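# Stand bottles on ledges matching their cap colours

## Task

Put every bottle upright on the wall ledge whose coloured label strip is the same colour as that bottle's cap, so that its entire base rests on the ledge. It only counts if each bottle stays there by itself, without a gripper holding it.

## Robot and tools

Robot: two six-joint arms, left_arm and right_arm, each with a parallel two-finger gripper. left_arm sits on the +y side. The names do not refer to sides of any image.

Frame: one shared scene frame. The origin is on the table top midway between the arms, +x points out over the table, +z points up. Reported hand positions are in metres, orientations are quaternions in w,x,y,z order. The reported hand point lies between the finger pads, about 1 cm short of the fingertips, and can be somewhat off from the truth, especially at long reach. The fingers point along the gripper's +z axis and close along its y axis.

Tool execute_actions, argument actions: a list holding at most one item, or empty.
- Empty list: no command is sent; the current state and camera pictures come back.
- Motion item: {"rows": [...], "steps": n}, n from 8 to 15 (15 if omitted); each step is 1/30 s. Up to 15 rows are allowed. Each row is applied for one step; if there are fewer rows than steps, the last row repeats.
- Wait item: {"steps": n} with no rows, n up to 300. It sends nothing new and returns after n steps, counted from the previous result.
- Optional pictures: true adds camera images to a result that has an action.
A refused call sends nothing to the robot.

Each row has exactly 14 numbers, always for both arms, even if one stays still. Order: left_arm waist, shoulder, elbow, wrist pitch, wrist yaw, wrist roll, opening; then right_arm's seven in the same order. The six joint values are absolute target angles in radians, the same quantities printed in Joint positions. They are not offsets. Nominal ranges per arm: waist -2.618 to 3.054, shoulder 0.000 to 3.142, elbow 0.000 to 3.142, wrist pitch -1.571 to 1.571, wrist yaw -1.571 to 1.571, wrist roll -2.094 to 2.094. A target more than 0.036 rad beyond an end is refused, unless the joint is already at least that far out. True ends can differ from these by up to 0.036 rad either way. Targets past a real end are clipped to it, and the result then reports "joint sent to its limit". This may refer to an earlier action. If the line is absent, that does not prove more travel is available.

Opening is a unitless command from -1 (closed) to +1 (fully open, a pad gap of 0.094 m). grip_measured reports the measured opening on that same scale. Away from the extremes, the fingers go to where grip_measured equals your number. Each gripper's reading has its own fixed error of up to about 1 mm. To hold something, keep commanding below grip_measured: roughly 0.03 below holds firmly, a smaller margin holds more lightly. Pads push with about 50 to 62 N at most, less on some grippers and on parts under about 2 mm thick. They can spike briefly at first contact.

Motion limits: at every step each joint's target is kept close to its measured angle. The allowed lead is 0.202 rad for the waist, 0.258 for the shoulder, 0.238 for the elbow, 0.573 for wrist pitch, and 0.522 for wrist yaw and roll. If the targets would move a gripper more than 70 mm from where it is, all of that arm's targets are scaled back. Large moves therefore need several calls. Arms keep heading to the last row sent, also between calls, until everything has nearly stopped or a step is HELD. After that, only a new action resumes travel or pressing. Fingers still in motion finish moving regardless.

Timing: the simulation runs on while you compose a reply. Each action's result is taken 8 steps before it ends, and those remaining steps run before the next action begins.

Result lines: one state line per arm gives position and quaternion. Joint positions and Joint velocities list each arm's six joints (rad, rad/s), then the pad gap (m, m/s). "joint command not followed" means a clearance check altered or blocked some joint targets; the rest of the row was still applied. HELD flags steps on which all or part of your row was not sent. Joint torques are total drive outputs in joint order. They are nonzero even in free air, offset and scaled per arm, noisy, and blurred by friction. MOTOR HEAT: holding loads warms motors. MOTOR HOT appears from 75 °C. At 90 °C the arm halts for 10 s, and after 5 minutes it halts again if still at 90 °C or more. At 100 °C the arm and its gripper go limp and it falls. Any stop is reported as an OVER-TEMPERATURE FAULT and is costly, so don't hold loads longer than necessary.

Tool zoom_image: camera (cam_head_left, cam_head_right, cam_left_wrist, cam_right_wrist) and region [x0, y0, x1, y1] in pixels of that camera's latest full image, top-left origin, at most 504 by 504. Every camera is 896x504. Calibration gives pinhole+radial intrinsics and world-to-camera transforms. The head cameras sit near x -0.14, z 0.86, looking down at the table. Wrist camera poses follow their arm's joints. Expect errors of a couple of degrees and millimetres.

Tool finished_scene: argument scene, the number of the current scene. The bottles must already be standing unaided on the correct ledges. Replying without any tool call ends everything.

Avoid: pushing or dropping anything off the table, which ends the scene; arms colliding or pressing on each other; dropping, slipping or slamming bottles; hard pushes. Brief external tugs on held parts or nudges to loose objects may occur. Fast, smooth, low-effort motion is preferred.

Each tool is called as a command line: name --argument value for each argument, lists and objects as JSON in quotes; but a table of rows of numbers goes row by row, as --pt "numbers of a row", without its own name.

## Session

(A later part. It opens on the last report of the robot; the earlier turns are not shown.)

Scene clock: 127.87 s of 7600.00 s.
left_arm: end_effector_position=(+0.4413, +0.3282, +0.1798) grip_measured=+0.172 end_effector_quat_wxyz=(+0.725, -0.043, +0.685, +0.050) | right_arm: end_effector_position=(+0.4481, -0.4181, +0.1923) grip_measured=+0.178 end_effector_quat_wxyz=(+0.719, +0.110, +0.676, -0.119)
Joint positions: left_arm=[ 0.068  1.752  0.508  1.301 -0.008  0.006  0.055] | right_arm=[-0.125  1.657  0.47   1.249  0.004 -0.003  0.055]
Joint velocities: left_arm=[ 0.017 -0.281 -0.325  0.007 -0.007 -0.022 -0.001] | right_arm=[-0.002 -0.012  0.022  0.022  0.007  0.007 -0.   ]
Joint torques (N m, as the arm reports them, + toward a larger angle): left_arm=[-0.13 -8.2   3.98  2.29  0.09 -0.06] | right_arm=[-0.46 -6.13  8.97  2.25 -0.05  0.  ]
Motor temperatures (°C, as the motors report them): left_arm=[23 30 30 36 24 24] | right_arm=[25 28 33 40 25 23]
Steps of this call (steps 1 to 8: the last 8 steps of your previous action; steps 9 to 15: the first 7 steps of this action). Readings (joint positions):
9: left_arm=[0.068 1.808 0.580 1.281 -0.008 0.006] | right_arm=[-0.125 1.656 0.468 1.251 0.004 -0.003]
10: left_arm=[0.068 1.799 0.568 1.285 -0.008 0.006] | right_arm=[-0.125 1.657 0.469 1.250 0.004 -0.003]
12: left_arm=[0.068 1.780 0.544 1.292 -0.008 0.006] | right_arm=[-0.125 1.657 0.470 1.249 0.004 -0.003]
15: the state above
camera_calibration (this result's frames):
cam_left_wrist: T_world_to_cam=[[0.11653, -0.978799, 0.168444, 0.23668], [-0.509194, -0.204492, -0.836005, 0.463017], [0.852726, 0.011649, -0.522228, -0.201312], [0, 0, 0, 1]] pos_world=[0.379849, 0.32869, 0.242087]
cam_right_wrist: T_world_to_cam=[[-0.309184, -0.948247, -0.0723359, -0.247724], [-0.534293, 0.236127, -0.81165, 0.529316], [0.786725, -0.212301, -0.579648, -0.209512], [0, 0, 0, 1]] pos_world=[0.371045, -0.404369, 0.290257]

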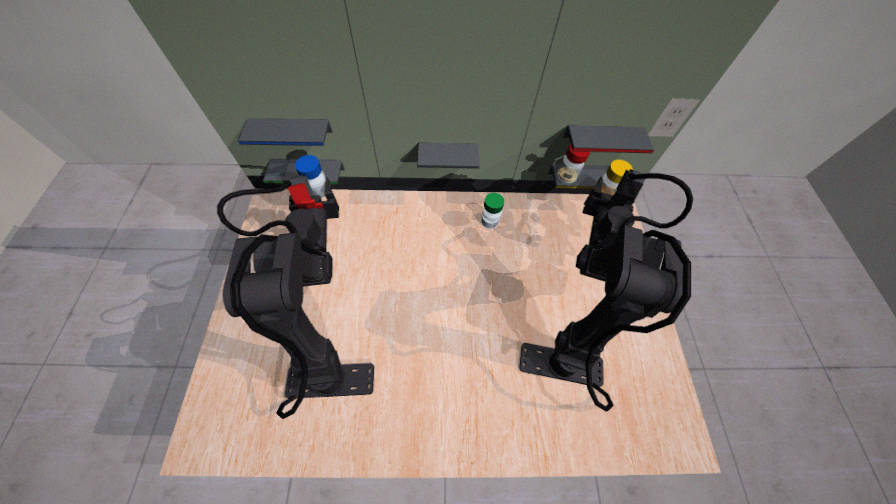

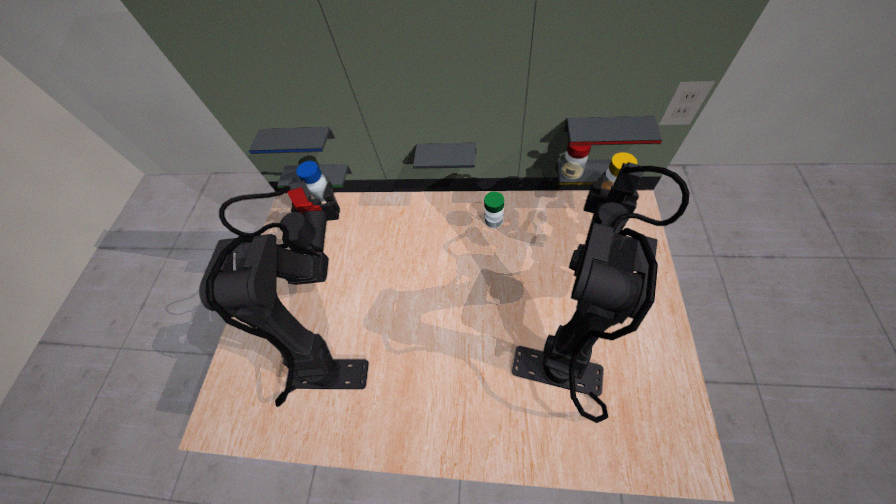

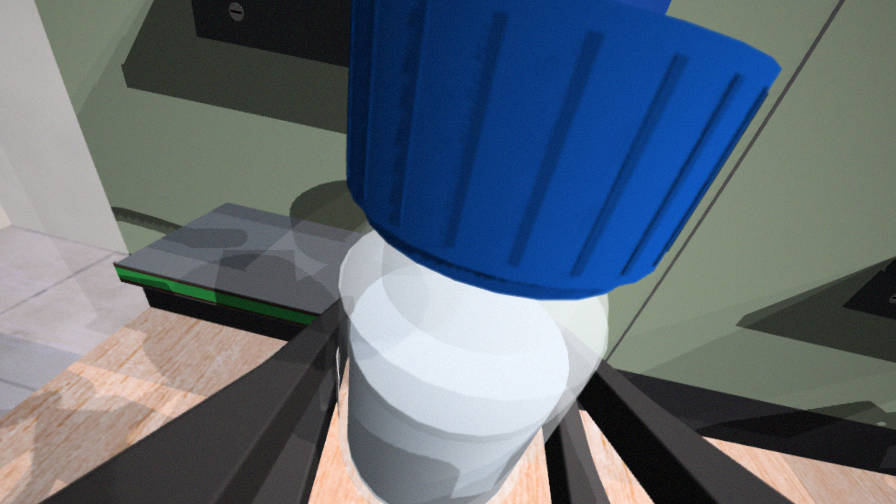

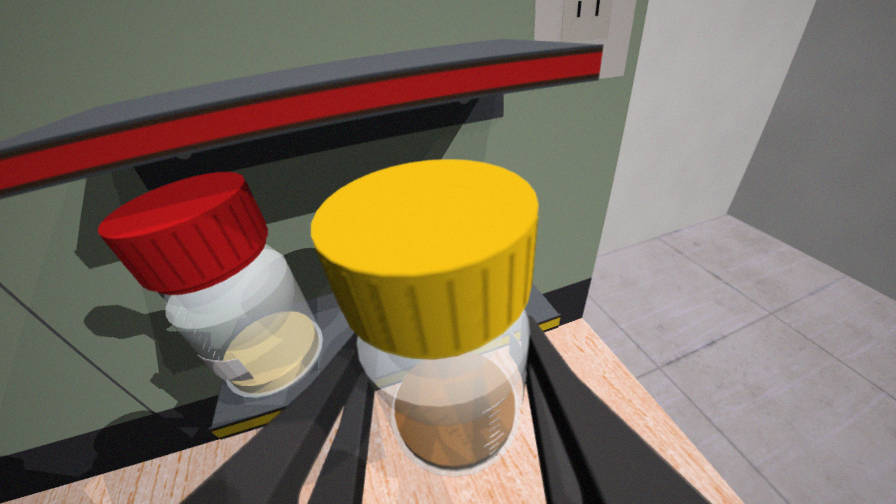

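execute_actions --actions '[{"rows": [[0.07,1.585,0.475,1.245,0,0,0.12,-0.131,1.663,0.51,1.275,0,0,0.13],[0.074,1.573,0.489,1.222,0,0,0.12,-0.131,1.668,0.516,1.273,0,0,0.13],[0.078,1.56,0.503,1.196,0,0,0.12,-0.131,1.674,0.523,1.271,0,0,0.13],[0.082,1.546,0.517,1.168,0,0,0.12,-0.131,1.681,0.531,1.269,0,0,0.13],[0.086,1.532,0.531,1.14,0,0,0.12,-0.131,1.689,0.54,1.267,0,0,0.13],[0.09,1.518,0.545,1.112,0,0,0.12,-0.131,1.697,0.55,1.265,0,0,0.13],[0.094,1.504,0.559,1.084,0,0,0.12,-0.131,1.705,0.56,1.263,0,0,0.13],[0.098,1.49,0.573,1.056,0,0,0.12,-0.131,1.713,0.57,1.261,0,0,0.13],[0.102,1.476,0.587,1.028,0,0,0.12,-0.131,1.721,0.58,1.259,0,0,0.13],[0.106,1.462,0.601,1.0,0,0,0.12,-0.131,1.729,0.59,1.257,0,0,0.13],[0.11,1.448,0.615,0.972,0,0,0.12,-0.131,1.737,0.60,1.255,0,0,0.13],[0.114,1.434,0.629,0.944,0,0,0.12,-0.131,1.745,0.61,1.253,0,0,0.13],[0.118,1.42,0.643,0.916,0,0,0.12,-0.131,1.753,0.62,1.25,0,0,0.13],[0.122,1.406,0.657,0.888,0,0,0.12,-0.131,1.761,0.63,1.247,0,0,0.13],[0.126,1.392,0.671,0.86,0,0,0.12,-0.131,1.769,0.641,1.244,0,0,0.13]], "steps": 15}]'

execute_actions --actions '[{"rows": [[0.13,1.378,0.685,0.832,0,0,0.12,-0.131,1.777,0.652,1.241,0,0,0.13],[0.134,1.364,0.699,0.804,0,0,0.12,-0.131,1.785,0.663,1.238,0,0,0.13],[0.138,1.35,0.713,0.776,0,0,0.12,-0.131,1.793,0.674,1.235,0,0,0.13],[0.142,1.336,0.727,0.748,0,0,0.12,-0.131,1.80,0.685,1.232,0,0,0.13],[0.146,1.322,0.741,0.72,0,0,0.12,-0.131,1.807,0.695,1.23,0,0,0.13],[0.15,1.308,0.755,0.692,0,0,0.12,-0.131,1.813,0.704,1.229,0,0,0.13],[0.153,1.294,0.769,0.664,0,0,0.12,-0.131,1.818,0.711,1.229,0,0,0.13],[0.155,1.28,0.783,0.636,0,0,0.12,-0.131,1.822,0.717,1.229,0,0,0.13],[0.155,1.266,0.797,0.61,0,0,0.12,-0.131,1.825,0.721,1.229,0,0,0.13],[0.155,1.253,0.811,0.586,0,0,0.12,-0.131,1.827,0.724,1.229,0,0,0.13],[0.155,1.241,0.824,0.565,0,0,0.12,-0.131,1.827,0.724,1.229,0,0,0.13],[0.155,1.23,0.836,0.547,0,0,0.12,-0.131,1.827,0.724,1.229,0,0,0.13],[0.155,1.221,0.846,0.533,0,0,0.12,-0.131,1.827,0.724,1.229,0,0,0.13],[0.155,1.214,0.853,0.523,0,0,0.12,-0.131,1.827,0.724,1.229,0,0,0.13],[0.155,1.21,0.857,0.518,0,0,0.12,-0.131,1.827,0.724,1.229,0,0,0.13]], "steps": 15}]'

execute_actions --actions '[{"steps": 14}]' --pictures true

Scene clock: 129.47 s of 7600.00 s.
left_arm: end_effector_position=(+0.4255, +0.3300, +0.1962) grip_measured=+0.172 end_effector_quat_wxyz=(+0.711, -0.046, +0.700, +0.051) | right_arm: end_effector_position=(+0.4569, -0.4211, +0.1929) grip_measured=+0.178 end_effector_quat_wxyz=(+0.719, +0.110, +0.676, -0.119)
Joint positions: left_arm=[ 0.077  1.577  0.483  1.109 -0.006  0.006  0.055] | right_arm=[-0.125  1.687  0.507  1.243  0.004 -0.003  0.055]
Joint velocities: left_arm=[ 0.115 -0.422  0.418 -0.769  0.007 -0.007 -0.001] | right_arm=[-0.012  0.232  0.3   -0.051  0.007 -0.007  0.   ]
Joint torques (N m, as the arm reports them, + toward a larger angle): left_arm=[ 0.66 -7.94  8.27  2.3   0.07 -0.06] | right_arm=[-0.41 -6.45  8.86  2.21 -0.06  0.  ]
Motor temperatures (°C, as the motors report them): left_arm=[23 30 30 37 24 24] | right_arm=[25 28 33 41 25 23]
Steps of this call (steps 1 to 8: the last 8 steps of your previous action; steps 9 to 41: the robot went on to your last target; steps 42 to 48: the first 7 steps of this action). Readings (joint positions):
42: left_arm=[0.068 1.630 0.447 1.218 -0.008 0.006] | right_arm=[-0.125 1.657 0.470 1.248 0.004 -0.003]
43: left_arm=[0.068 1.628 0.447 1.211 -0.008 0.006] | right_arm=[-0.125 1.657 0.470 1.248 0.004 -0.003]
45: left_arm=[0.068 1.612 0.450 1.179 -0.007 0.006] | right_arm=[-0.125 1.663 0.479 1.246 0.004 -0.003]
48: the state above

Scene clock: 129.97 s of 7600.00 s.
left_arm: end_effector_position=(+0.4278, +0.3582, +0.2921) grip_measured=+0.172 end_effector_quat_wxyz=(+0.729, -0.066, +0.677, +0.075) | right_arm: end_effector_position=(+0.4930, -0.4331, +0.1922) grip_measured=+0.178 end_effector_quat_wxyz=(+0.719, +0.110, +0.676, -0.119)
Joint positions: left_arm=[ 0.14   1.36   0.699  0.736 -0.005  0.006  0.055] | right_arm=[-0.125  1.807  0.661  1.207  0.004 -0.003  0.055]
Joint velocities: left_arm=[ 0.115 -0.388  0.388 -0.901 -0.037 -0.051  0.001] | right_arm=[ 0.007  0.178  0.261 -0.037  0.022 -0.022  0.   ]
Joint torques (N m, as the arm reports them, + toward a larger angle): left_arm=[ 0.36 -6.87  9.1   2.02  0.09 -0.05] | right_arm=[-0.41 -8.12  9.02  2.27 -0.05 -0.01]
Motor temperatures (°C, as the motors report them): left_arm=[23 30 30 37 24 24] | right_arm=[25 28 33 41 25 23]
Steps of this call (steps 1 to 8: the last 8 steps of your previous action; steps 9 to 15: the first 7 steps of this action). Readings (joint positions):
9: left_arm=[0.116 1.441 0.619 0.902 -0.005 0.006] | right_arm=[-0.125 1.761 0.598 1.224 0.004 -0.003]
10: left_arm=[0.120 1.427 0.632 0.876 -0.005 0.006] | right_arm=[-0.125 1.769 0.609 1.221 0.004 -0.003]
12: left_arm=[0.128 1.400 0.659 0.821 -0.005 0.006] | right_arm=[-0.125 1.785 0.630 1.215 0.004 -0.003]
15: the state above

Scene clock: 130.43 s of 7600.00 s.
left_arm: end_effector_position=(+0.4144, +0.3596, +0.3439) grip_measured=+0.172 end_effector_quat_wxyz=(+0.733, -0.069, +0.672, +0.079) | right_arm: end_effector_position=(+0.4990, -0.4351, +0.1926) grip_measured=+0.178 end_effector_quat_wxyz=(+0.719, +0.110, +0.676, -0.119)
Joint positions: left_arm=[ 0.149  1.24   0.817  0.51  -0.005  0.006  0.055] | right_arm=[-0.125  1.825  0.688  1.201  0.004 -0.003  0.055]
Joint velocities: left_arm=[-0.046 -0.002  0.002 -0.227 -0.022  0.007 -0.001] | right_arm=[-0.007 -0.007  0.017 -0.037  0.007 -0.007 -0.   ]
Joint torques (N m, as the arm reports them, + toward a larger angle): left_arm=[ 0.38 -5.49  9.07  2.    0.08 -0.05] | right_arm=[-0.47 -8.06  9.24  2.24 -0.06 -0.01]
Motor temperatures (°C, as the motors report them): left_arm=[23 30 30 37 24 24] | right_arm=[25 28 33 41 25 23]
Kept back: nothing.
Steps of this call (steps 1 to 8: the last 8 steps of your previous action; steps 9 to 14: the robot went on to your last target). Readings (joint positions):
1: left_arm=[0.143 1.347 0.712 0.707 -0.005 0.006] | right_arm=[-0.125 1.812 0.669 1.206 0.004 -0.003]
2: left_arm=[0.146 1.333 0.726 0.679 -0.005 0.006] | right_arm=[-0.125 1.817 0.676 1.204 0.004 -0.003]
4: left_arm=[0.149 1.306 0.753 0.625 -0.005 0.006] | right_arm=[-0.125 1.824 0.685 1.203 0.004 -0.003]
8: left_arm=[0.149 1.260 0.800 0.547 -0.005 0.006] | right_arm=[-0.125 1.825 0.688 1.201 0.004 -0.003]
14: the state above
camera_calibration (this result's frames):
cam_left_wrist: T_world_to_cam=[[0.188182, -0.967658, 0.168003, 0.209304], [-0.467328, -0.238675, -0.851257, 0.593177], [0.863824, 0.081679, -0.497129, -0.131423], [0, 0, 0, 1]] pos_world=[0.351348, 0.354846, 0.404449]
cam_right_wrist: T_world_to_cam=[[-0.309106, -0.948273, -0.0723287, -0.248089], [-0.533411, 0.235833, -0.812315, 0.560353], [0.787354, -0.21251, -0.578717, -0.253566], [0, 0, 0, 1]] pos_world=[0.421859, -0.421291, 0.290496]

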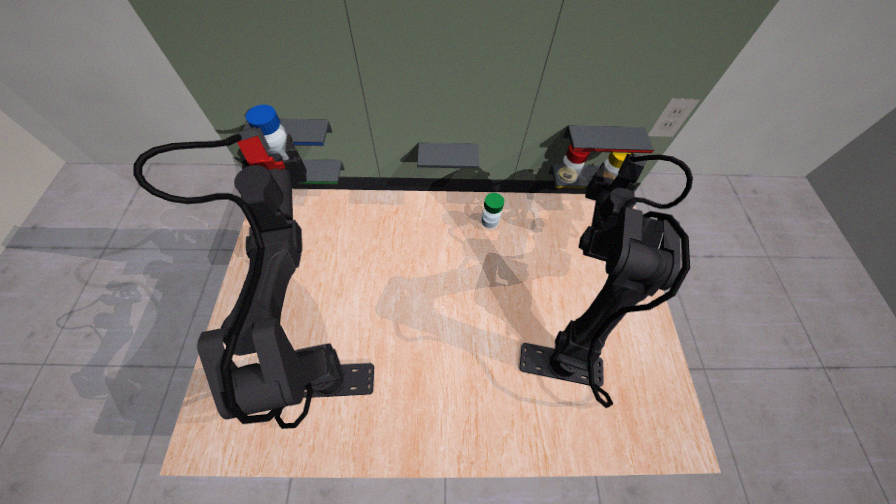

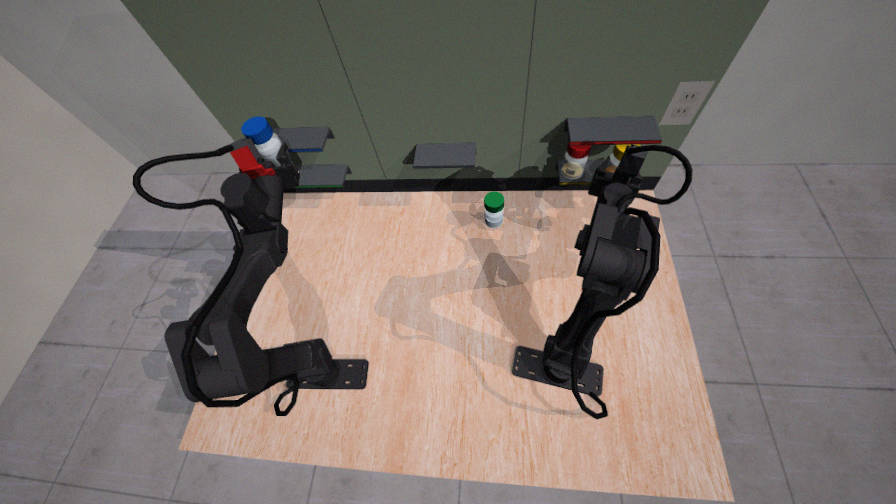

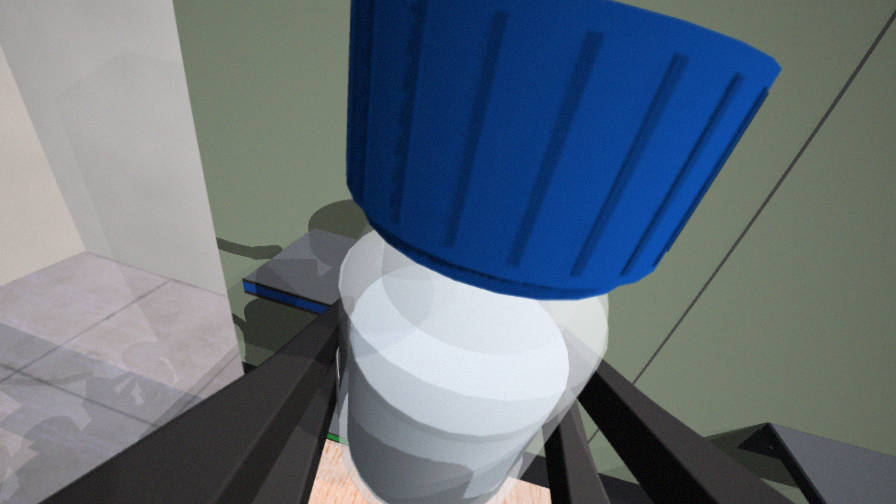

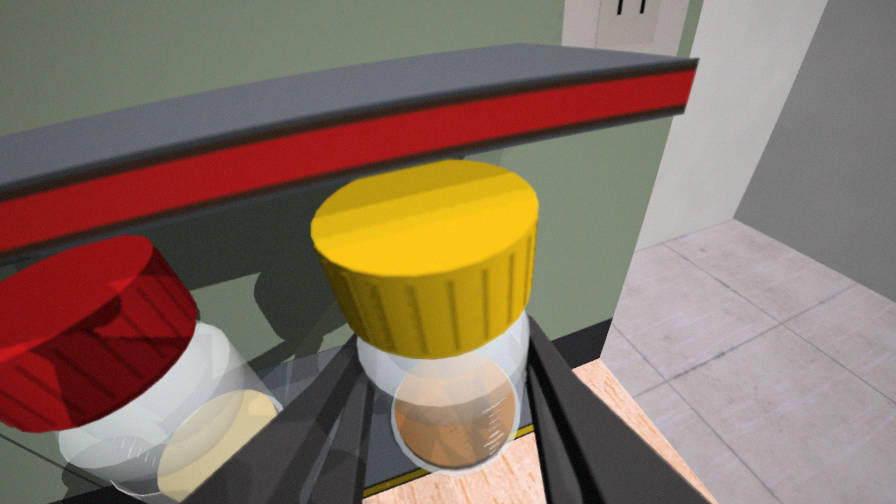

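execute_actions --actions '[{"rows": [[0.155,1.216,0.861,0.53,0,0,0.12,-0.131,1.829,0.727,1.226,0,0,0.13],[0.155,1.226,0.867,0.542,0,0,0.12,-0.131,1.833,0.732,1.223,0,0,0.13],[0.155,1.239,0.876,0.553,0,0,0.12,-0.131,1.838,0.739,1.22,0,0,0.13],[0.155,1.254,0.887,0.562,0,0,0.12,-0.131,1.844,0.747,1.217,0,0,0.13],[0.155,1.271,0.9,0.569,0,0,0.12,-0.131,1.85,0.755,1.214,0,0,0.13],[0.155,1.288,0.914,0.574,0,0,0.12,-0.131,1.856,0.763,1.211,0,0,0.13],[0.155,1.305,0.928,0.578,0,0,0.12,-0.131,1.862,0.771,1.208,0,0,0.13],[0.155,1.322,0.942,0.582,0,0,0.12,-0.131,1.868,0.779,1.205,0,0,0.13],[0.155,1.339,0.956,0.586,0,0,0.12,-0.131,1.874,0.787,1.203,0,0,0.13],[0.155,1.356,0.97,0.59,0,0,0.12,-0.131,1.88,0.795,1.201,0,0,0.13],[0.155,1.373,0.984,0.594,0,0,0.12,-0.131,1.886,0.803,1.2,0,0,0.13],[0.155,1.39,0.998,0.598,0,0,0.12,-0.131,1.891,0.811,1.199,0,0,0.13],[0.155,1.407,1.012,0.602,0,0,0.12,-0.131,1.896,0.818,1.199,0,0,0.13],[0.155,1.424,1.026,0.606,0,0,0.12,-0.131,1.899,0.823,1.199,0,0,0.13],[0.155,1.441,1.04,0.61,0,0,0.12,-0.131,1.901,0.825,1.199,0,0,0.13]], "steps": 15}]'

execute_actions --actions '[{"rows": [[0.155,1.458,1.054,0.613,0,0,0.12,-0.131,1.901,0.825,1.199,0,0,0.13],[0.155,1.475,1.068,0.616,0,0,0.12,-0.131,1.901,0.825,1.199,0,0,0.13],[0.155,1.492,1.082,0.619,0,0,0.12,-0.131,1.901,0.825,1.199,0,0,0.13],[0.155,1.509,1.096,0.622,0,0,0.12,-0.131,1.901,0.825,1.199,0,0,0.13],[0.155,1.526,1.11,0.625,0,0,0.12,-0.131,1.901,0.825,1.199,0,0,0.13],[0.155,1.543,1.124,0.628,0,0,0.12,-0.131,1.901,0.825,1.199,0,0,0.13],[0.155,1.56,1.138,0.631,0,0,0.12,-0.131,1.901,0.825,1.199,0,0,0.13],[0.155,1.577,1.152,0.633,0,0,0.12,-0.131,1.901,0.825,1.199,0,0,0.13],[0.155,1.594,1.166,0.635,0,0,0.12,-0.131,1.901,0.825,1.199,0,0,0.13],[0.155,1.61,1.179,0.635,0,0,0.12,-0.131,1.901,0.825,1.199,0,0,0.13],[0.155,1.625,1.191,0.635,0,0,0.12,-0.131,1.901,0.825,1.199,0,0,0.13],[0.155,1.638,1.202,0.635,0,0,0.12,-0.131,1.901,0.825,1.199,0,0,0.13],[0.155,1.649,1.211,0.635,0,0,0.12,-0.131,1.901,0.825,1.199,0,0,0.13],[0.155,1.657,1.218,0.635,0,0,0.12,-0.131,1.901,0.825,1.199,0,0,0.13],[0.155,1.662,1.222,0.635,0,0,0.12,-0.131,1.901,0.825,1.199,0,0,0.13]], "steps": 15}]'

execute_actions --actions '[{"steps": 16}]' --pictures true

Scene clock: 132.20 s of 7600.00 s.
left_arm: end_effector_position=(+0.4233, +0.3614, +0.3408) grip_measured=+0.172 end_effector_quat_wxyz=(+0.724, -0.070, +0.682, +0.078) | right_arm: end_effector_position=(+0.5065, -0.4376, +0.1925) grip_measured=+0.178 end_effector_quat_wxyz=(+0.719, +0.110, +0.676, -0.119)
Joint positions: left_arm=[ 0.149  1.274  0.854  0.481 -0.005  0.006  0.055] | right_arm=[-0.125  1.849  0.721  1.191  0.004 -0.003  0.055]
Joint velocities: left_arm=[-0.002  0.462  0.452  0.198 -0.007  0.022  0.001] | right_arm=[-0.002  0.173  0.266 -0.095 -0.022 -0.037 -0.001]
Joint torques (N m, as the arm reports them, + toward a larger angle): left_arm=[ 0.39 -3.1   9.49  2.28  0.08 -0.06] | right_arm=[-0.44 -8.36  9.16  2.18 -0.06 -0.01]
Motor temperatures (°C, as the motors report them): left_arm=[23 30 31 37 24 24] | right_arm=[25 28 33 41 25 23]
Steps of this call (steps 1 to 30: the robot went on to your last target; steps 31 to 46: nothing new was sent; steps 47 to 53: the first 7 steps of this action). Readings (joint positions):
47: left_arm=[0.149 1.240 0.817 0.473 -0.005 0.006] | right_arm=[-0.125 1.825 0.688 1.200 0.004 -0.003]
48: left_arm=[0.149 1.240 0.817 0.473 -0.005 0.006] | right_arm=[-0.125 1.825 0.688 1.199 0.004 -0.003]
50: left_arm=[0.149 1.242 0.820 0.473 -0.005 0.006] | right_arm=[-0.125 1.830 0.695 1.197 0.004 -0.003]
53: the state above

Scene clock: 132.70 s of 7600.00 s.
left_arm: end_effector_position=(+0.4874, +0.3747, +0.3417) grip_measured=+0.172 end_effector_quat_wxyz=(+0.726, -0.070, +0.679, +0.079) | right_arm: end_effector_position=(+0.5218, -0.4427, +0.1895) grip_measured=+0.178 end_effector_quat_wxyz=(+0.717, +0.110, +0.677, -0.119)
Joint positions: left_arm=[ 0.149  1.536  1.066  0.537 -0.005  0.006  0.055] | right_arm=[-0.125  1.901  0.788  1.17   0.004 -0.003  0.055]
Joint velocities: left_arm=[ 0.007  0.481  0.393  0.081 -0.007 -0.007 -0.001] | right_arm=[-0.002 -0.007  0.012  0.051 -0.066 -0.007 -0.001]
Joint torques (N m, as the arm reports them, + toward a larger angle): left_arm=[ 0.39 -5.94  9.29  2.3   0.07 -0.06] | right_arm=[-0.43 -9.06  9.42  2.24 -0.07  0.  ]
Motor temperatures (°C, as the motors report them): left_arm=[23 30 31 37 24 24] | right_arm=[25 28 33 41 25 23]
Steps of this call (steps 1 to 8: the last 8 steps of your previous action; steps 9 to 15: the first 7 steps of this action). Readings (joint positions):
9: left_arm=[0.149 1.432 0.983 0.521 -0.005 0.006] | right_arm=[-0.125 1.899 0.786 1.173 0.004 -0.003]
10: left_arm=[0.149 1.449 0.997 0.523 -0.005 0.006] | right_arm=[-0.125 1.900 0.787 1.172 0.004 -0.003]
12: left_arm=[0.149 1.485 1.025 0.529 -0.005 0.006] | right_arm=[-0.125 1.901 0.788 1.170 0.004 -0.003]
15: the state above

Scene clock: 133.23 s of 7600.00 s.
left_arm: end_effector_position=(+0.5214, +0.3818, +0.3270) grip_measured=+0.172 end_effector_quat_wxyz=(+0.720, -0.070, +0.686, +0.078) | right_arm: end_effector_position=(+0.5218, -0.4427, +0.1895) grip_measured=+0.178 end_effector_quat_wxyz=(+0.717, +0.110, +0.677, -0.119)
Joint positions: left_arm=[ 0.149  1.676  1.17   0.555 -0.005  0.006  0.055] | right_arm=[-0.125  1.901  0.788  1.17   0.004 -0.003  0.055]
Joint velocities: left_arm=[ 0.007  0.007 -0.012  0.066 -0.007  0.007  0.   ] | right_arm=[ 0.002  0.007  0.007  0.022 -0.11   0.007  0.   ]
Joint torques (N m, as the arm reports them, + toward a larger angle): left_arm=[ 0.37 -7.55  9.81  2.28  0.08 -0.06] | right_arm=[-0.43 -9.06  9.4   2.23 -0.05  0.  ]
Motor temperatures (°C, as the motors report them): left_arm=[23 30 31 37 24 24] | right_arm=[25 28 33 41 25 23]
Kept back: nothing.
Steps of this call (steps 1 to 8: the last 8 steps of your previous action; steps 9 to 16: the robot went on to your last target). Readings (joint positions):
1: left_arm=[0.149 1.554 1.080 0.540 -0.005 0.006] | right_arm=[-0.125 1.901 0.788 1.170 0.004 -0.003]
2: left_arm=[0.149 1.571 1.095 0.543 -0.005 0.006] | right_arm=[-0.125 1.901 0.788 1.170 0.004 -0.003]
4: left_arm=[0.149 1.604 1.122 0.548 -0.005 0.006] | right_arm=[-0.125 1.901 0.788 1.170 0.004 -0.003]
8: left_arm=[0.149 1.658 1.163 0.552 -0.005 0.006] | right_arm=[-0.125 1.901 0.788 1.170 0.004 -0.003]
16: the state above
camera_calibration (this result's frames):
cam_left_wrist: T_world_to_cam=[[0.194402, -0.966367, 0.168351, 0.209646], [-0.498445, -0.245134, -0.831542, 0.646334], [0.844843, 0.0777397, -0.529336, -0.212119], [0, 0, 0, 1]] pos_world=[0.460614, 0.377524, 0.389877]
cam_right_wrist: T_world_to_cam=[[-0.309472, -0.948151, -0.0723616, -0.248214], [-0.537519, 0.237201, -0.809202, 0.573931], [0.78441, -0.21153, -0.583057, -0.272118], [0, 0, 0, 1]] pos_world=[0.445136, -0.429043, 0.287805]

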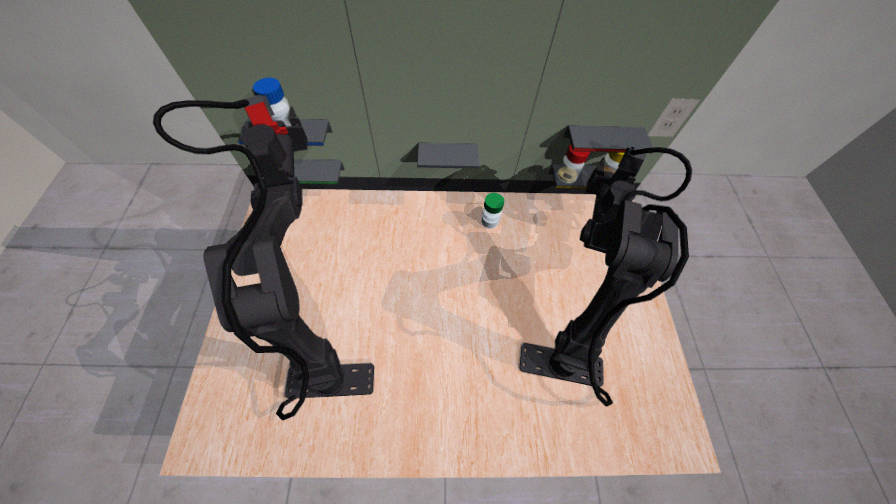

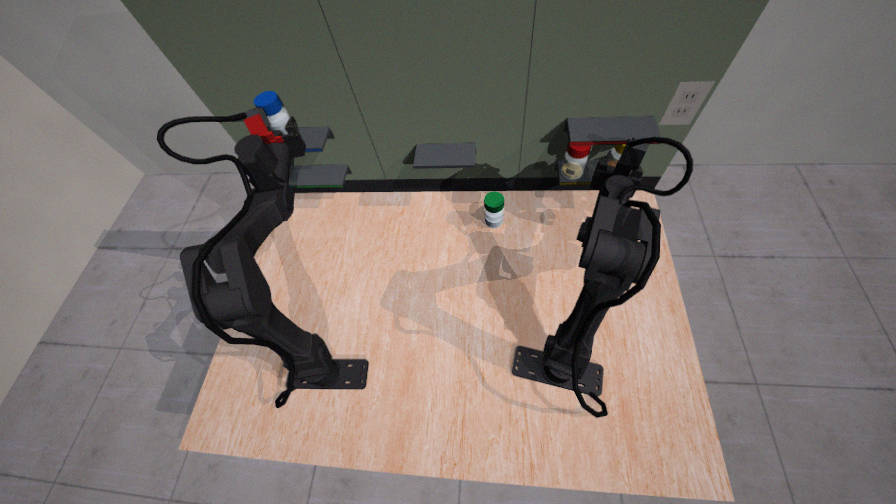

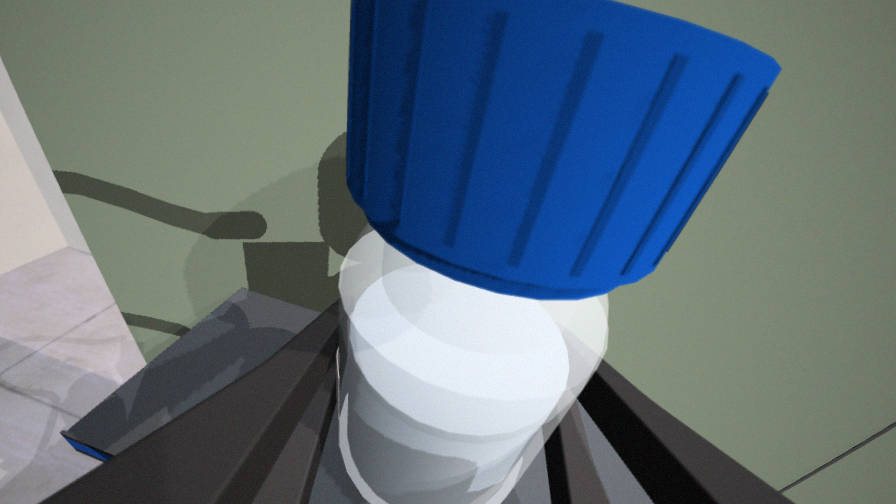

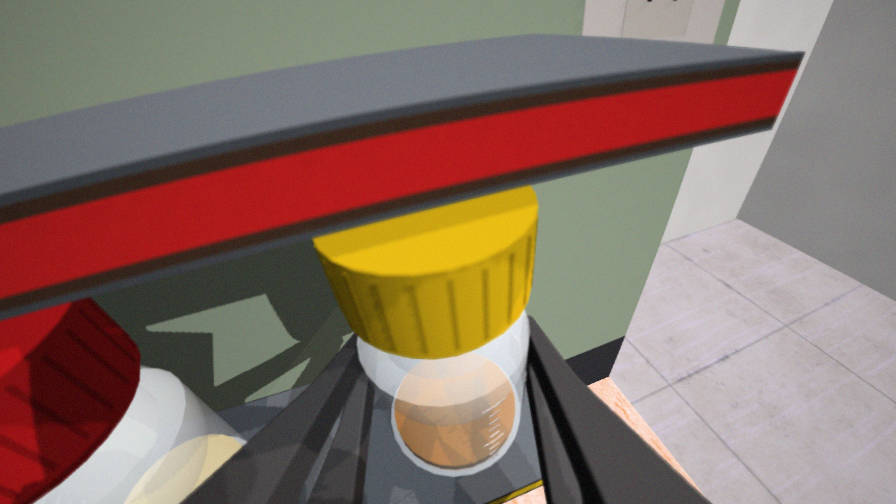

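execute_actions --actions '[{"rows": [[0.155,1.663,1.21,0.641,0,0,0.12,-0.131,1.901,0.825,1.209,0,0,0.13],[0.155,1.664,1.198,0.647,0,0,0.12,-0.131,1.902,0.825,1.218,0,0,0.13],[0.155,1.665,1.188,0.653,0,0,0.12,-0.131,1.904,0.825,1.224,0,0,0.13],[0.155,1.667,1.18,0.659,0,0,0.12,-0.131,1.907,0.825,1.229,0,0,0.13],[0.155,1.669,1.176,0.664,0,0,0.12,-0.131,1.91,0.825,1.233,0,0,0.13],[0.155,1.671,1.173,0.669,0,0,0.12,-0.131,1.913,0.825,1.237,0,0,0.13],[0.155,1.673,1.17,0.674,0,0,0.12,-0.131,1.916,0.825,1.241,0,0,0.13],[0.155,1.675,1.167,0.678,0,0,0.12,-0.131,1.919,0.825,1.245,0,0,0.13],[0.155,1.677,1.164,0.682,0,0,0.12,-0.131,1.922,0.825,1.248,0,0,0.13],[0.155,1.679,1.161,0.685,0,0,0.12,-0.131,1.925,0.825,1.251,0,0,0.13],[0.155,1.681,1.158,0.688,0,0,0.12,-0.131,1.928,0.825,1.253,0,0,0.13],[0.155,1.683,1.155,0.69,0,0,0.12,-0.131,1.931,0.825,1.255,0,0,0.13],[0.155,1.685,1.152,0.69,0,0,0.12,-0.131,1.933,0.825,1.255,0,0,0.13],[0.155,1.686,1.15,0.69,0,0,0.12,-0.131,1.935,0.825,1.255,0,0,0.13],[0.155,1.687,1.148,0.69,0,0,0.12,-0.131,1.936,0.825,1.255,0,0,0.13]], "steps": 15}]'

execute_actions --actions '[{"steps": 16}]' --pictures true

Scene clock: 134.40 s of 7600.00 s.
left_arm: end_effector_position=(+0.5211, +0.3817, +0.3318) grip_measured=+0.172 end_effector_quat_wxyz=(+0.726, -0.070, +0.679, +0.079) | right_arm: end_effector_position=(+0.5218, -0.4427, +0.1908) grip_measured=+0.178 end_effector_quat_wxyz=(+0.720, +0.110, +0.674, -0.119)
Joint positions: left_arm=[ 0.149  1.676  1.17   0.574 -0.005  0.006  0.055] | right_arm=[-0.125  1.904  0.788  1.182  0.004 -0.003  0.055]
Joint velocities: left_arm=[-0.012  0.007 -0.007  0.168 -0.022 -0.007 -0.001] | right_arm=[-0.012  0.071  0.007  0.183  0.022 -0.022  0.   ]
Joint torques (N m, as the arm reports them, + toward a larger angle): left_arm=[ 0.38 -6.79  6.15  2.28  0.07 -0.06] | right_arm=[-0.48 -8.53  9.49  2.3  -0.07 -0.01]
Motor temperatures (°C, as the motors report them): left_arm=[23 30 31 37 24 24] | right_arm=[25 28 33 41 25 23]
Steps of this call (steps 1 to 15: the robot went on to your last target; steps 16 to 28: nothing new was sent; steps 29 to 35: the first 7 steps of this action). Readings (joint positions):
29: left_arm=[0.149 1.676 1.170 0.555 -0.005 0.006] | right_arm=[-0.125 1.901 0.788 1.170 0.004 -0.003]
30: left_arm=[0.149 1.676 1.170 0.556 -0.005 0.006] | right_arm=[-0.125 1.901 0.788 1.170 0.004 -0.003]
32: left_arm=[0.149 1.676 1.170 0.561 -0.005 0.006] | right_arm=[-0.125 1.901 0.788 1.172 0.004 -0.003]
35: the state above

Scene clock: 134.93 s of 7600.00 s.
left_arm: end_effector_position=(+0.5237, +0.3822, +0.3158) grip_measured=+0.172 end_effector_quat_wxyz=(+0.722, -0.070, +0.684, +0.078) | right_arm: end_effector_position=(+0.5232, -0.4431, +0.1843) grip_measured=+0.178 end_effector_quat_wxyz=(+0.721, +0.110, +0.674, -0.119)
Joint positions: left_arm=[ 0.149  1.699  1.142  0.612 -0.005  0.006  0.055] | right_arm=[-0.125  1.932  0.788  1.213  0.004 -0.003  0.055]
Joint velocities: left_arm=[-0.022 -0.007  0.002 -0.022 -0.007 -0.066  0.   ] | right_arm=[-0.017 -0.002 -0.007 -0.007  0.007 -0.037  0.001]
Joint torques (N m, as the arm reports them, + toward a larger angle): left_arm=[ 0.38 -7.72  6.36  2.26  0.08 -0.06] | right_arm=[-0.43 -8.94  9.25  2.35 -0.05  0.  ]
Motor temperatures (°C, as the motors report them): left_arm=[23 30 31 37 24 24] | right_arm=[25 28 33 41 25 23]
Kept back: nothing.
Steps of this call (steps 1 to 8: the last 8 steps of your previous action; steps 9 to 16: the robot went on to your last target). Readings (joint positions):
1: left_arm=[0.149 1.676 1.170 0.578 -0.005 0.006] | right_arm=[-0.125 1.907 0.788 1.187 0.004 -0.003]
2: left_arm=[0.149 1.676 1.170 0.582 -0.005 0.006] | right_arm=[-0.125 1.911 0.788 1.191 0.004 -0.003]
4: left_arm=[0.149 1.676 1.168 0.593 -0.005 0.006] | right_arm=[-0.125 1.919 0.788 1.196 0.004 -0.003]
8: left_arm=[0.149 1.684 1.155 0.612 -0.005 0.006] | right_arm=[-0.125 1.930 0.788 1.209 0.004 -0.003]
16: the state above
camera_calibration (this result's frames):
cam_left_wrist: T_world_to_cam=[[0.19327, -0.966602, 0.168305, 0.212254], [-0.492842, -0.243971, -0.835215, 0.636006], [0.848383, 0.0784743, -0.523535, -0.224024], [0, 0, 0, 1]] pos_world=[0.462486, 0.377912, 0.378194]
cam_right_wrist: T_world_to_cam=[[-0.308379, -0.948514, -0.0722678, -0.249283], [-0.529383, 0.234238, -0.815405, 0.566157], [0.790352, -0.213197, -0.574362, -0.281832], [0, 0, 0, 1]] pos_world=[0.445586, -0.42915, 0.281759]

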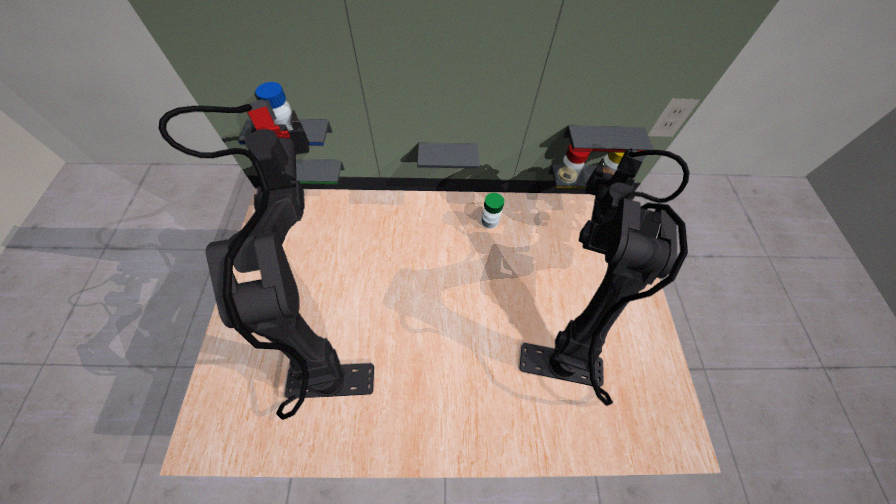

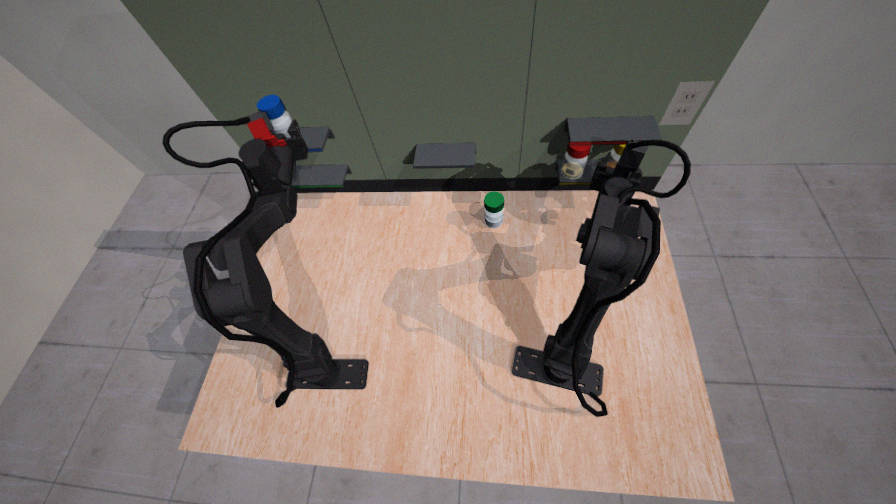

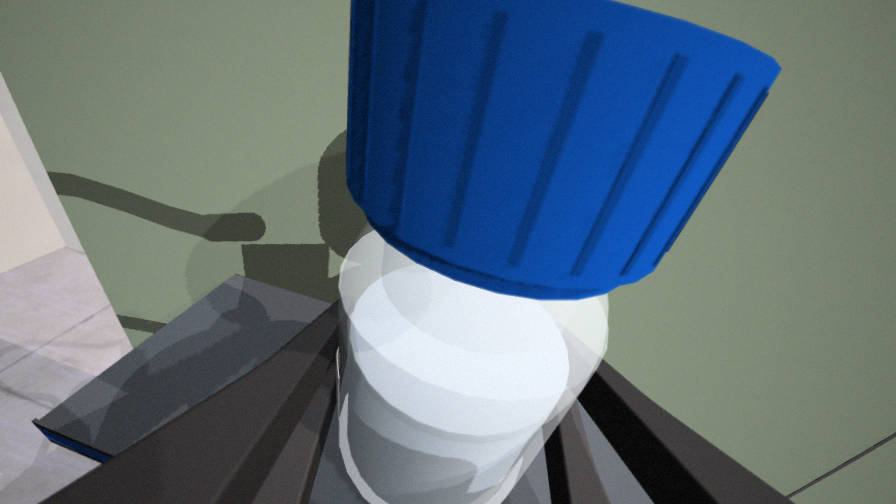

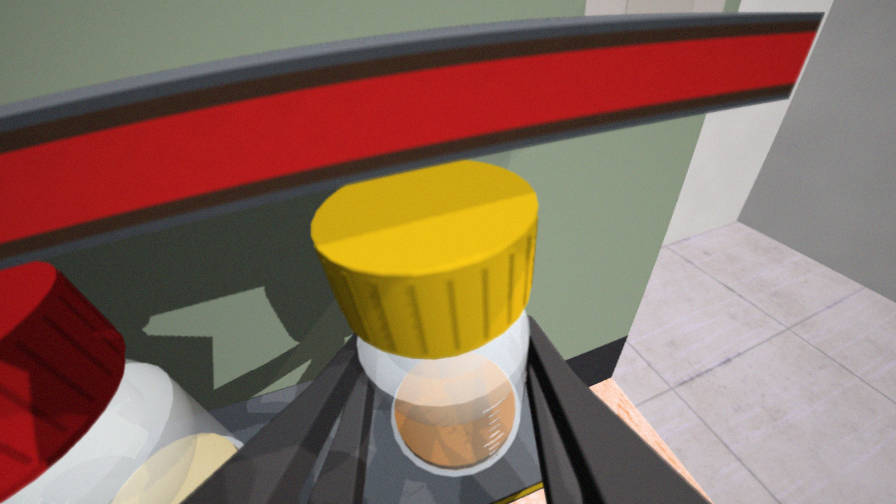

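execute_actions --actions '[{"rows": [[0.155,1.688,1.147,0.693,0,0,0.12,-0.131,1.938,0.825,1.255,0,0,0.13],[0.155,1.689,1.146,0.696,0,0,0.12,-0.131,1.94,0.825,1.255,0,0,0.13],[0.155,1.69,1.144,0.699,0,0,0.12,-0.131,1.942,0.825,1.255,0,0,0.13],[0.155,1.691,1.142,0.702,0,0,0.12,-0.131,1.944,0.825,1.255,0,0,0.13],[0.155,1.692,1.14,0.704,0,0,0.12,-0.131,1.946,0.825,1.255,0,0,0.13],[0.155,1.693,1.138,0.706,0,0,0.12,-0.131,1.948,0.825,1.255,0,0,0.13],[0.155,1.694,1.137,0.707,0,0,0.12,-0.131,1.949,0.825,1.255,0,0,0.13],[0.155,1.695,1.136,0.708,0,0,0.12,-0.131,1.95,0.825,1.255,0,0,0.13]], "steps": 10}]'

execute_actions --actions '[{"steps": 16}]'

Scene clock: 135.47 s of 7600.00 s.
left_arm: end_effector_position=(+0.5237, +0.3822, +0.3161) grip_measured=+0.172 end_effector_quat_wxyz=(+0.723, -0.070, +0.683, +0.078) | right_arm: end_effector_position=(+0.5232, -0.4431, +0.1843) grip_measured=+0.178 end_effector_quat_wxyz=(+0.721, +0.110, +0.674, -0.119)
Joint positions: left_arm=[ 0.149  1.699  1.142  0.613 -0.005  0.006  0.055] | right_arm=[-0.125  1.932  0.788  1.213  0.004 -0.003  0.055]
Joint velocities: left_arm=[ 0.002 -0.017 -0.007 -0.037  0.022  0.037  0.001] | right_arm=[-0.002 -0.002  0.017  0.007 -0.007  0.037 -0.001]
Joint torques (N m, as the arm reports them, + toward a larger angle): left_arm=[ 0.36 -7.5   6.36  2.28  0.08 -0.06] | right_arm=[-0.47 -8.63  9.28  2.35 -0.06 -0.02]
Motor temperatures (°C, as the motors report them): left_arm=[23 30 31 37 24 24] | right_arm=[25 28 33 41 25 23]
Steps of this call (steps 1 to 14: the robot went on to your last target; steps 15 to 16: the first 2 steps of this action). Readings (joint positions):
15: left_arm=[0.149 1.699 1.142 0.613 -0.005 0.006] | right_arm=[-0.125 1.932 0.788 1.213 0.004 -0.003]
16: the state above

Scene clock: 136.00 s of 7600.00 s.
left_arm: end_effector_position=(+0.5235, +0.3822, +0.3193) grip_measured=+0.172 end_effector_quat_wxyz=(+0.727, -0.069, +0.678, +0.079) | right_arm: end_effector_position=(+0.5234, -0.4431, +0.1844) grip_measured=+0.178 end_effector_quat_wxyz=(+0.724, +0.109, +0.670, -0.120)
Joint positions: left_arm=[ 0.149  1.699  1.142  0.626 -0.005  0.006  0.055] | right_arm=[-0.125  1.941  0.788  1.23   0.004 -0.003  0.055]
Joint velocities: left_arm=[ 0.022  0.012 -0.007 -0.022 -0.022  0.022 -0.   ] | right_arm=[ 0.017 -0.007  0.002  0.037  0.037 -0.051  0.001]
Joint torques (N m, as the arm reports them, + toward a larger angle): left_arm=[ 0.37 -7.    5.64  2.28  0.08 -0.06] | right_arm=[-0.47 -8.61  9.2   2.2  -0.06 -0.01]
Motor temperatures (°C, as the motors report them): left_arm=[23 30 31 37 24 24] | right_arm=[25 28 33 41 25 23]
Kept back: nothing.
Steps of this call (steps 1 to 8: the last 8 steps of your previous action; steps 9 to 16: the robot went on to your last target). Readings (joint positions):
1: left_arm=[0.149 1.699 1.142 0.614 -0.005 0.006] | right_arm=[-0.125 1.932 0.788 1.213 0.004 -0.003]
2: left_arm=[0.149 1.699 1.142 0.615 -0.005 0.006] | right_arm=[-0.125 1.932 0.788 1.213 0.004 -0.003]
4: left_arm=[0.149 1.699 1.142 0.618 -0.005 0.006] | right_arm=[-0.125 1.935 0.788 1.217 0.004 -0.003]
8: left_arm=[0.149 1.699 1.142 0.623 -0.005 0.006] | right_arm=[-0.125 1.940 0.788 1.227 0.004 -0.003]
16: the state above

execute_actions --actions '[{"rows": [[0.155,1.695,1.134,0.708,0,0,0.12,-0.131,1.948,0.825,1.25,0,0,0.15],[0.155,1.695,1.132,0.708,0,0,0.12,-0.131,1.946,0.825,1.245,0,0,0.17],[0.155,1.695,1.131,0.708,0,0,0.12,-0.131,1.945,0.825,1.24,0,0,0.185],[0.155,1.695,1.13,0.708,0,0,0.12,-0.131,1.945,0.825,1.235,0,0,0.2],[0.155,1.695,1.129,0.708,0,0,0.12,-0.131,1.945,0.825,1.233,0,0,0.22],[0.155,1.695,1.128,0.708,0,0,0.12,-0.131,1.945,0.825,1.233,0,0,0.25],[0.155,1.695,1.127,0.708,0,0,0.12,-0.131,1.945,0.825,1.233,0,0,0.29],[0.155,1.695,1.127,0.708,0,0,0.12,-0.131,1.945,0.825,1.233,0,0,0.34],[0.155,1.695,1.127,0.708,0,0,0.12,-0.131,1.945,0.825,1.233,0,0,0.4],[0.155,1.695,1.127,0.708,0,0,0.12,-0.131,1.945,0.825,1.233,0,0,0.46],[0.155,1.695,1.127,0.708,0,0,0.12,-0.131,1.945,0.825,1.233,0,0,0.52],[0.155,1.695,1.127,0.708,0,0,0.12,-0.131,1.945,0.825,1.233,0,0,0.58],[0.155,1.695,1.127,0.708,0,0,0.12,-0.131,1.945,0.825,1.233,0,0,0.62]], "steps": 13}]'

execute_actions --actions '[{"steps": 14}]' --pictures true

Scene clock: 136.93 s of 7600.00 s.
left_arm: end_effector_position=(+0.5227, +0.3820, +0.3156) grip_measured=+0.172 end_effector_quat_wxyz=(+0.725, -0.070, +0.680, +0.078) | right_arm: end_effector_position=(+0.5235, -0.4432, +0.1841) grip_measured=+0.212 end_effector_quat_wxyz=(+0.724, +0.109, +0.671, -0.120)
Joint positions: left_arm=[ 0.149  1.699  1.132  0.632 -0.005  0.006  0.055] | right_arm=[-0.125  1.941  0.788  1.23   0.004 -0.003  0.057]
Joint velocities: left_arm=[-0.022  0.002 -0.095  0.051 -0.022  0.037  0.   ] | right_arm=[-0.012 -0.007  0.002  0.007 -0.022  0.037  0.012]
Joint torques (N m, as the arm reports them, + toward a larger angle): left_arm=[ 0.37 -7.06  6.25  2.25  0.08 -0.06] | right_arm=[-0.42 -8.83  9.19  1.99 -0.06 -0.01]
Motor temperatures (°C, as the motors report them): left_arm=[23 30 31 38 24 24] | right_arm=[25 29 33 41 25 23]
Steps of this call (steps 1 to 15: the robot went on to your last target; steps 16 to 23: nothing new was sent; steps 24 to 28: the first 5 steps of this action). Readings (joint positions):
24: left_arm=[0.149 1.699 1.142 0.627 -0.005 0.006] | right_arm=[-0.125 1.941 0.788 1.230 0.004 -0.003]
25: left_arm=[0.149 1.699 1.141 0.628 -0.005 0.006] | right_arm=[-0.125 1.941 0.788 1.230 0.004 -0.003]
27: left_arm=[0.149 1.699 1.135 0.632 -0.005 0.006] | right_arm=[-0.125 1.941 0.788 1.230 0.004 -0.003]
28: the state above

Scene clock: 137.40 s of 7600.00 s.
left_arm: end_effector_position=(+0.5222, +0.3819, +0.3113) grip_measured=+0.172 end_effector_quat_wxyz=(+0.722, -0.070, +0.683, +0.078) | right_arm: end_effector_position=(+0.5235, -0.4432, +0.1842) grip_measured=+0.618 end_effector_quat_wxyz=(+0.724, +0.109, +0.671, -0.120)
Joint positions: left_arm=[ 0.149  1.699  1.123  0.632 -0.005  0.006  0.055] | right_arm=[-0.125  1.941  0.788  1.23   0.004 -0.003  0.076]
Joint velocities: left_arm=[-0.017 -0.002 -0.007  0.007 -0.037 -0.022  0.   ] | right_arm=[ 0.012  0.012 -0.017 -0.037 -0.051 -0.037  0.   ]
Joint torques (N m, as the arm reports them, + toward a larger angle): left_arm=[ 0.37 -7.14  6.32  2.25  0.07 -0.06] | right_arm=[-0.42 -8.93  9.18  1.96 -0.05  0.  ]
Motor temperatures (°C, as the motors report them): left_arm=[23 30 31 38 24 24] | right_arm=[25 29 33 41 25 23]
Kept back: nothing.
Steps of this call (steps 1 to 8: the last 8 steps of your previous action; steps 9 to 14: the robot went on to your last target). Readings (joint positions):
1: left_arm=[0.149 1.699 1.129 0.632 -0.005 0.006] | right_arm=[-0.125 1.941 0.788 1.230 0.004 -0.003]
2: left_arm=[0.149 1.699 1.127 0.632 -0.005 0.006] | right_arm=[-0.125 1.941 0.788 1.230 0.004 -0.003]
4: left_arm=[0.149 1.699 1.124 0.632 -0.005 0.006] | right_arm=[-0.125 1.941 0.788 1.230 0.004 -0.003]
8: left_arm=[0.149 1.699 1.123 0.632 -0.005 0.006] | right_arm=[-0.125 1.941 0.788 1.230 0.004 -0.003]
14: the state above
camera_calibration (this result's frames):
cam_left_wrist: T_world_to_cam=[[0.193207, -0.966615, 0.168302, 0.213033], [-0.49253, -0.243906, -0.835418, 0.631331], [0.848578, 0.0785148, -0.523212, -0.22527], [0, 0, 0, 1]] pos_world=[0.46095, 0.377593, 0.373708]
cam_right_wrist: T_world_to_cam=[[-0.307804, -0.948706, -0.0722055, -0.24969], [-0.522871, 0.232069, -0.820213, 0.562739], [0.794898, -0.214711, -0.567483, -0.28643], [0, 0, 0, 1]] pos_world=[0.445067, -0.428977, 0.280992]

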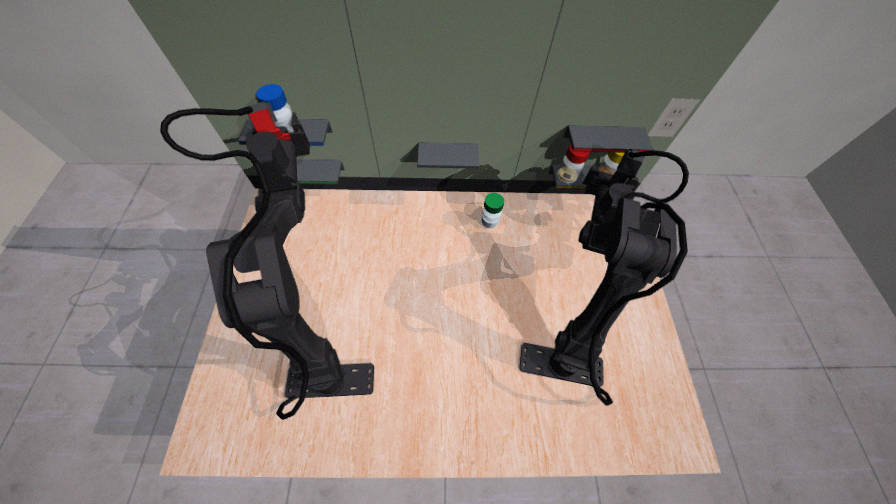

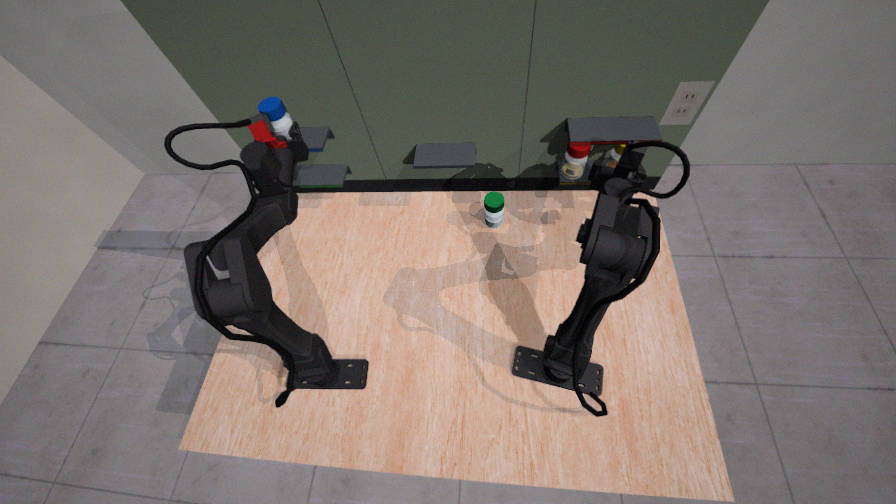

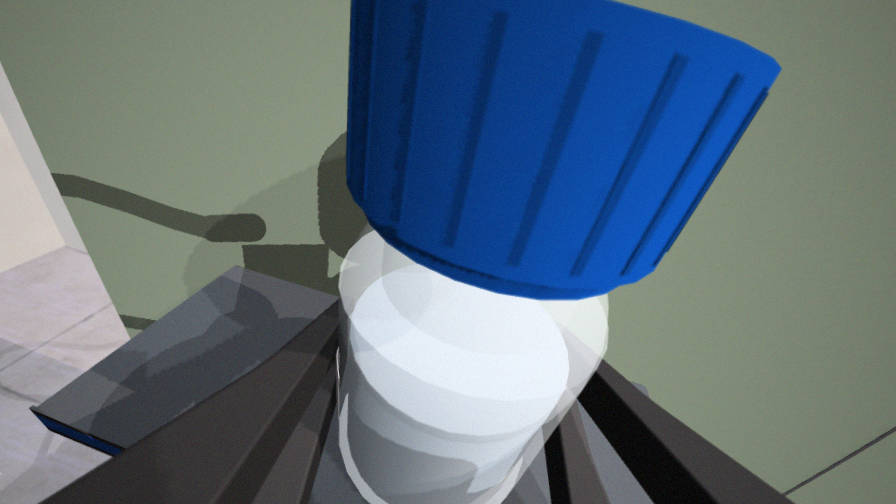

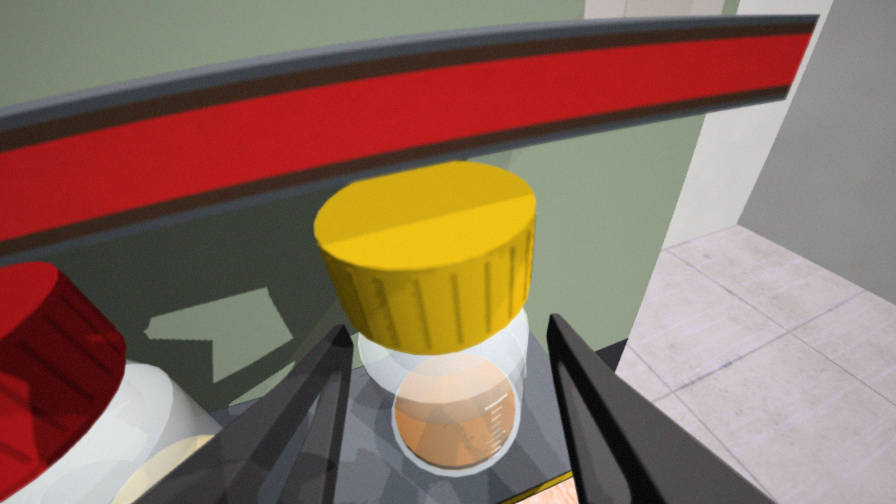

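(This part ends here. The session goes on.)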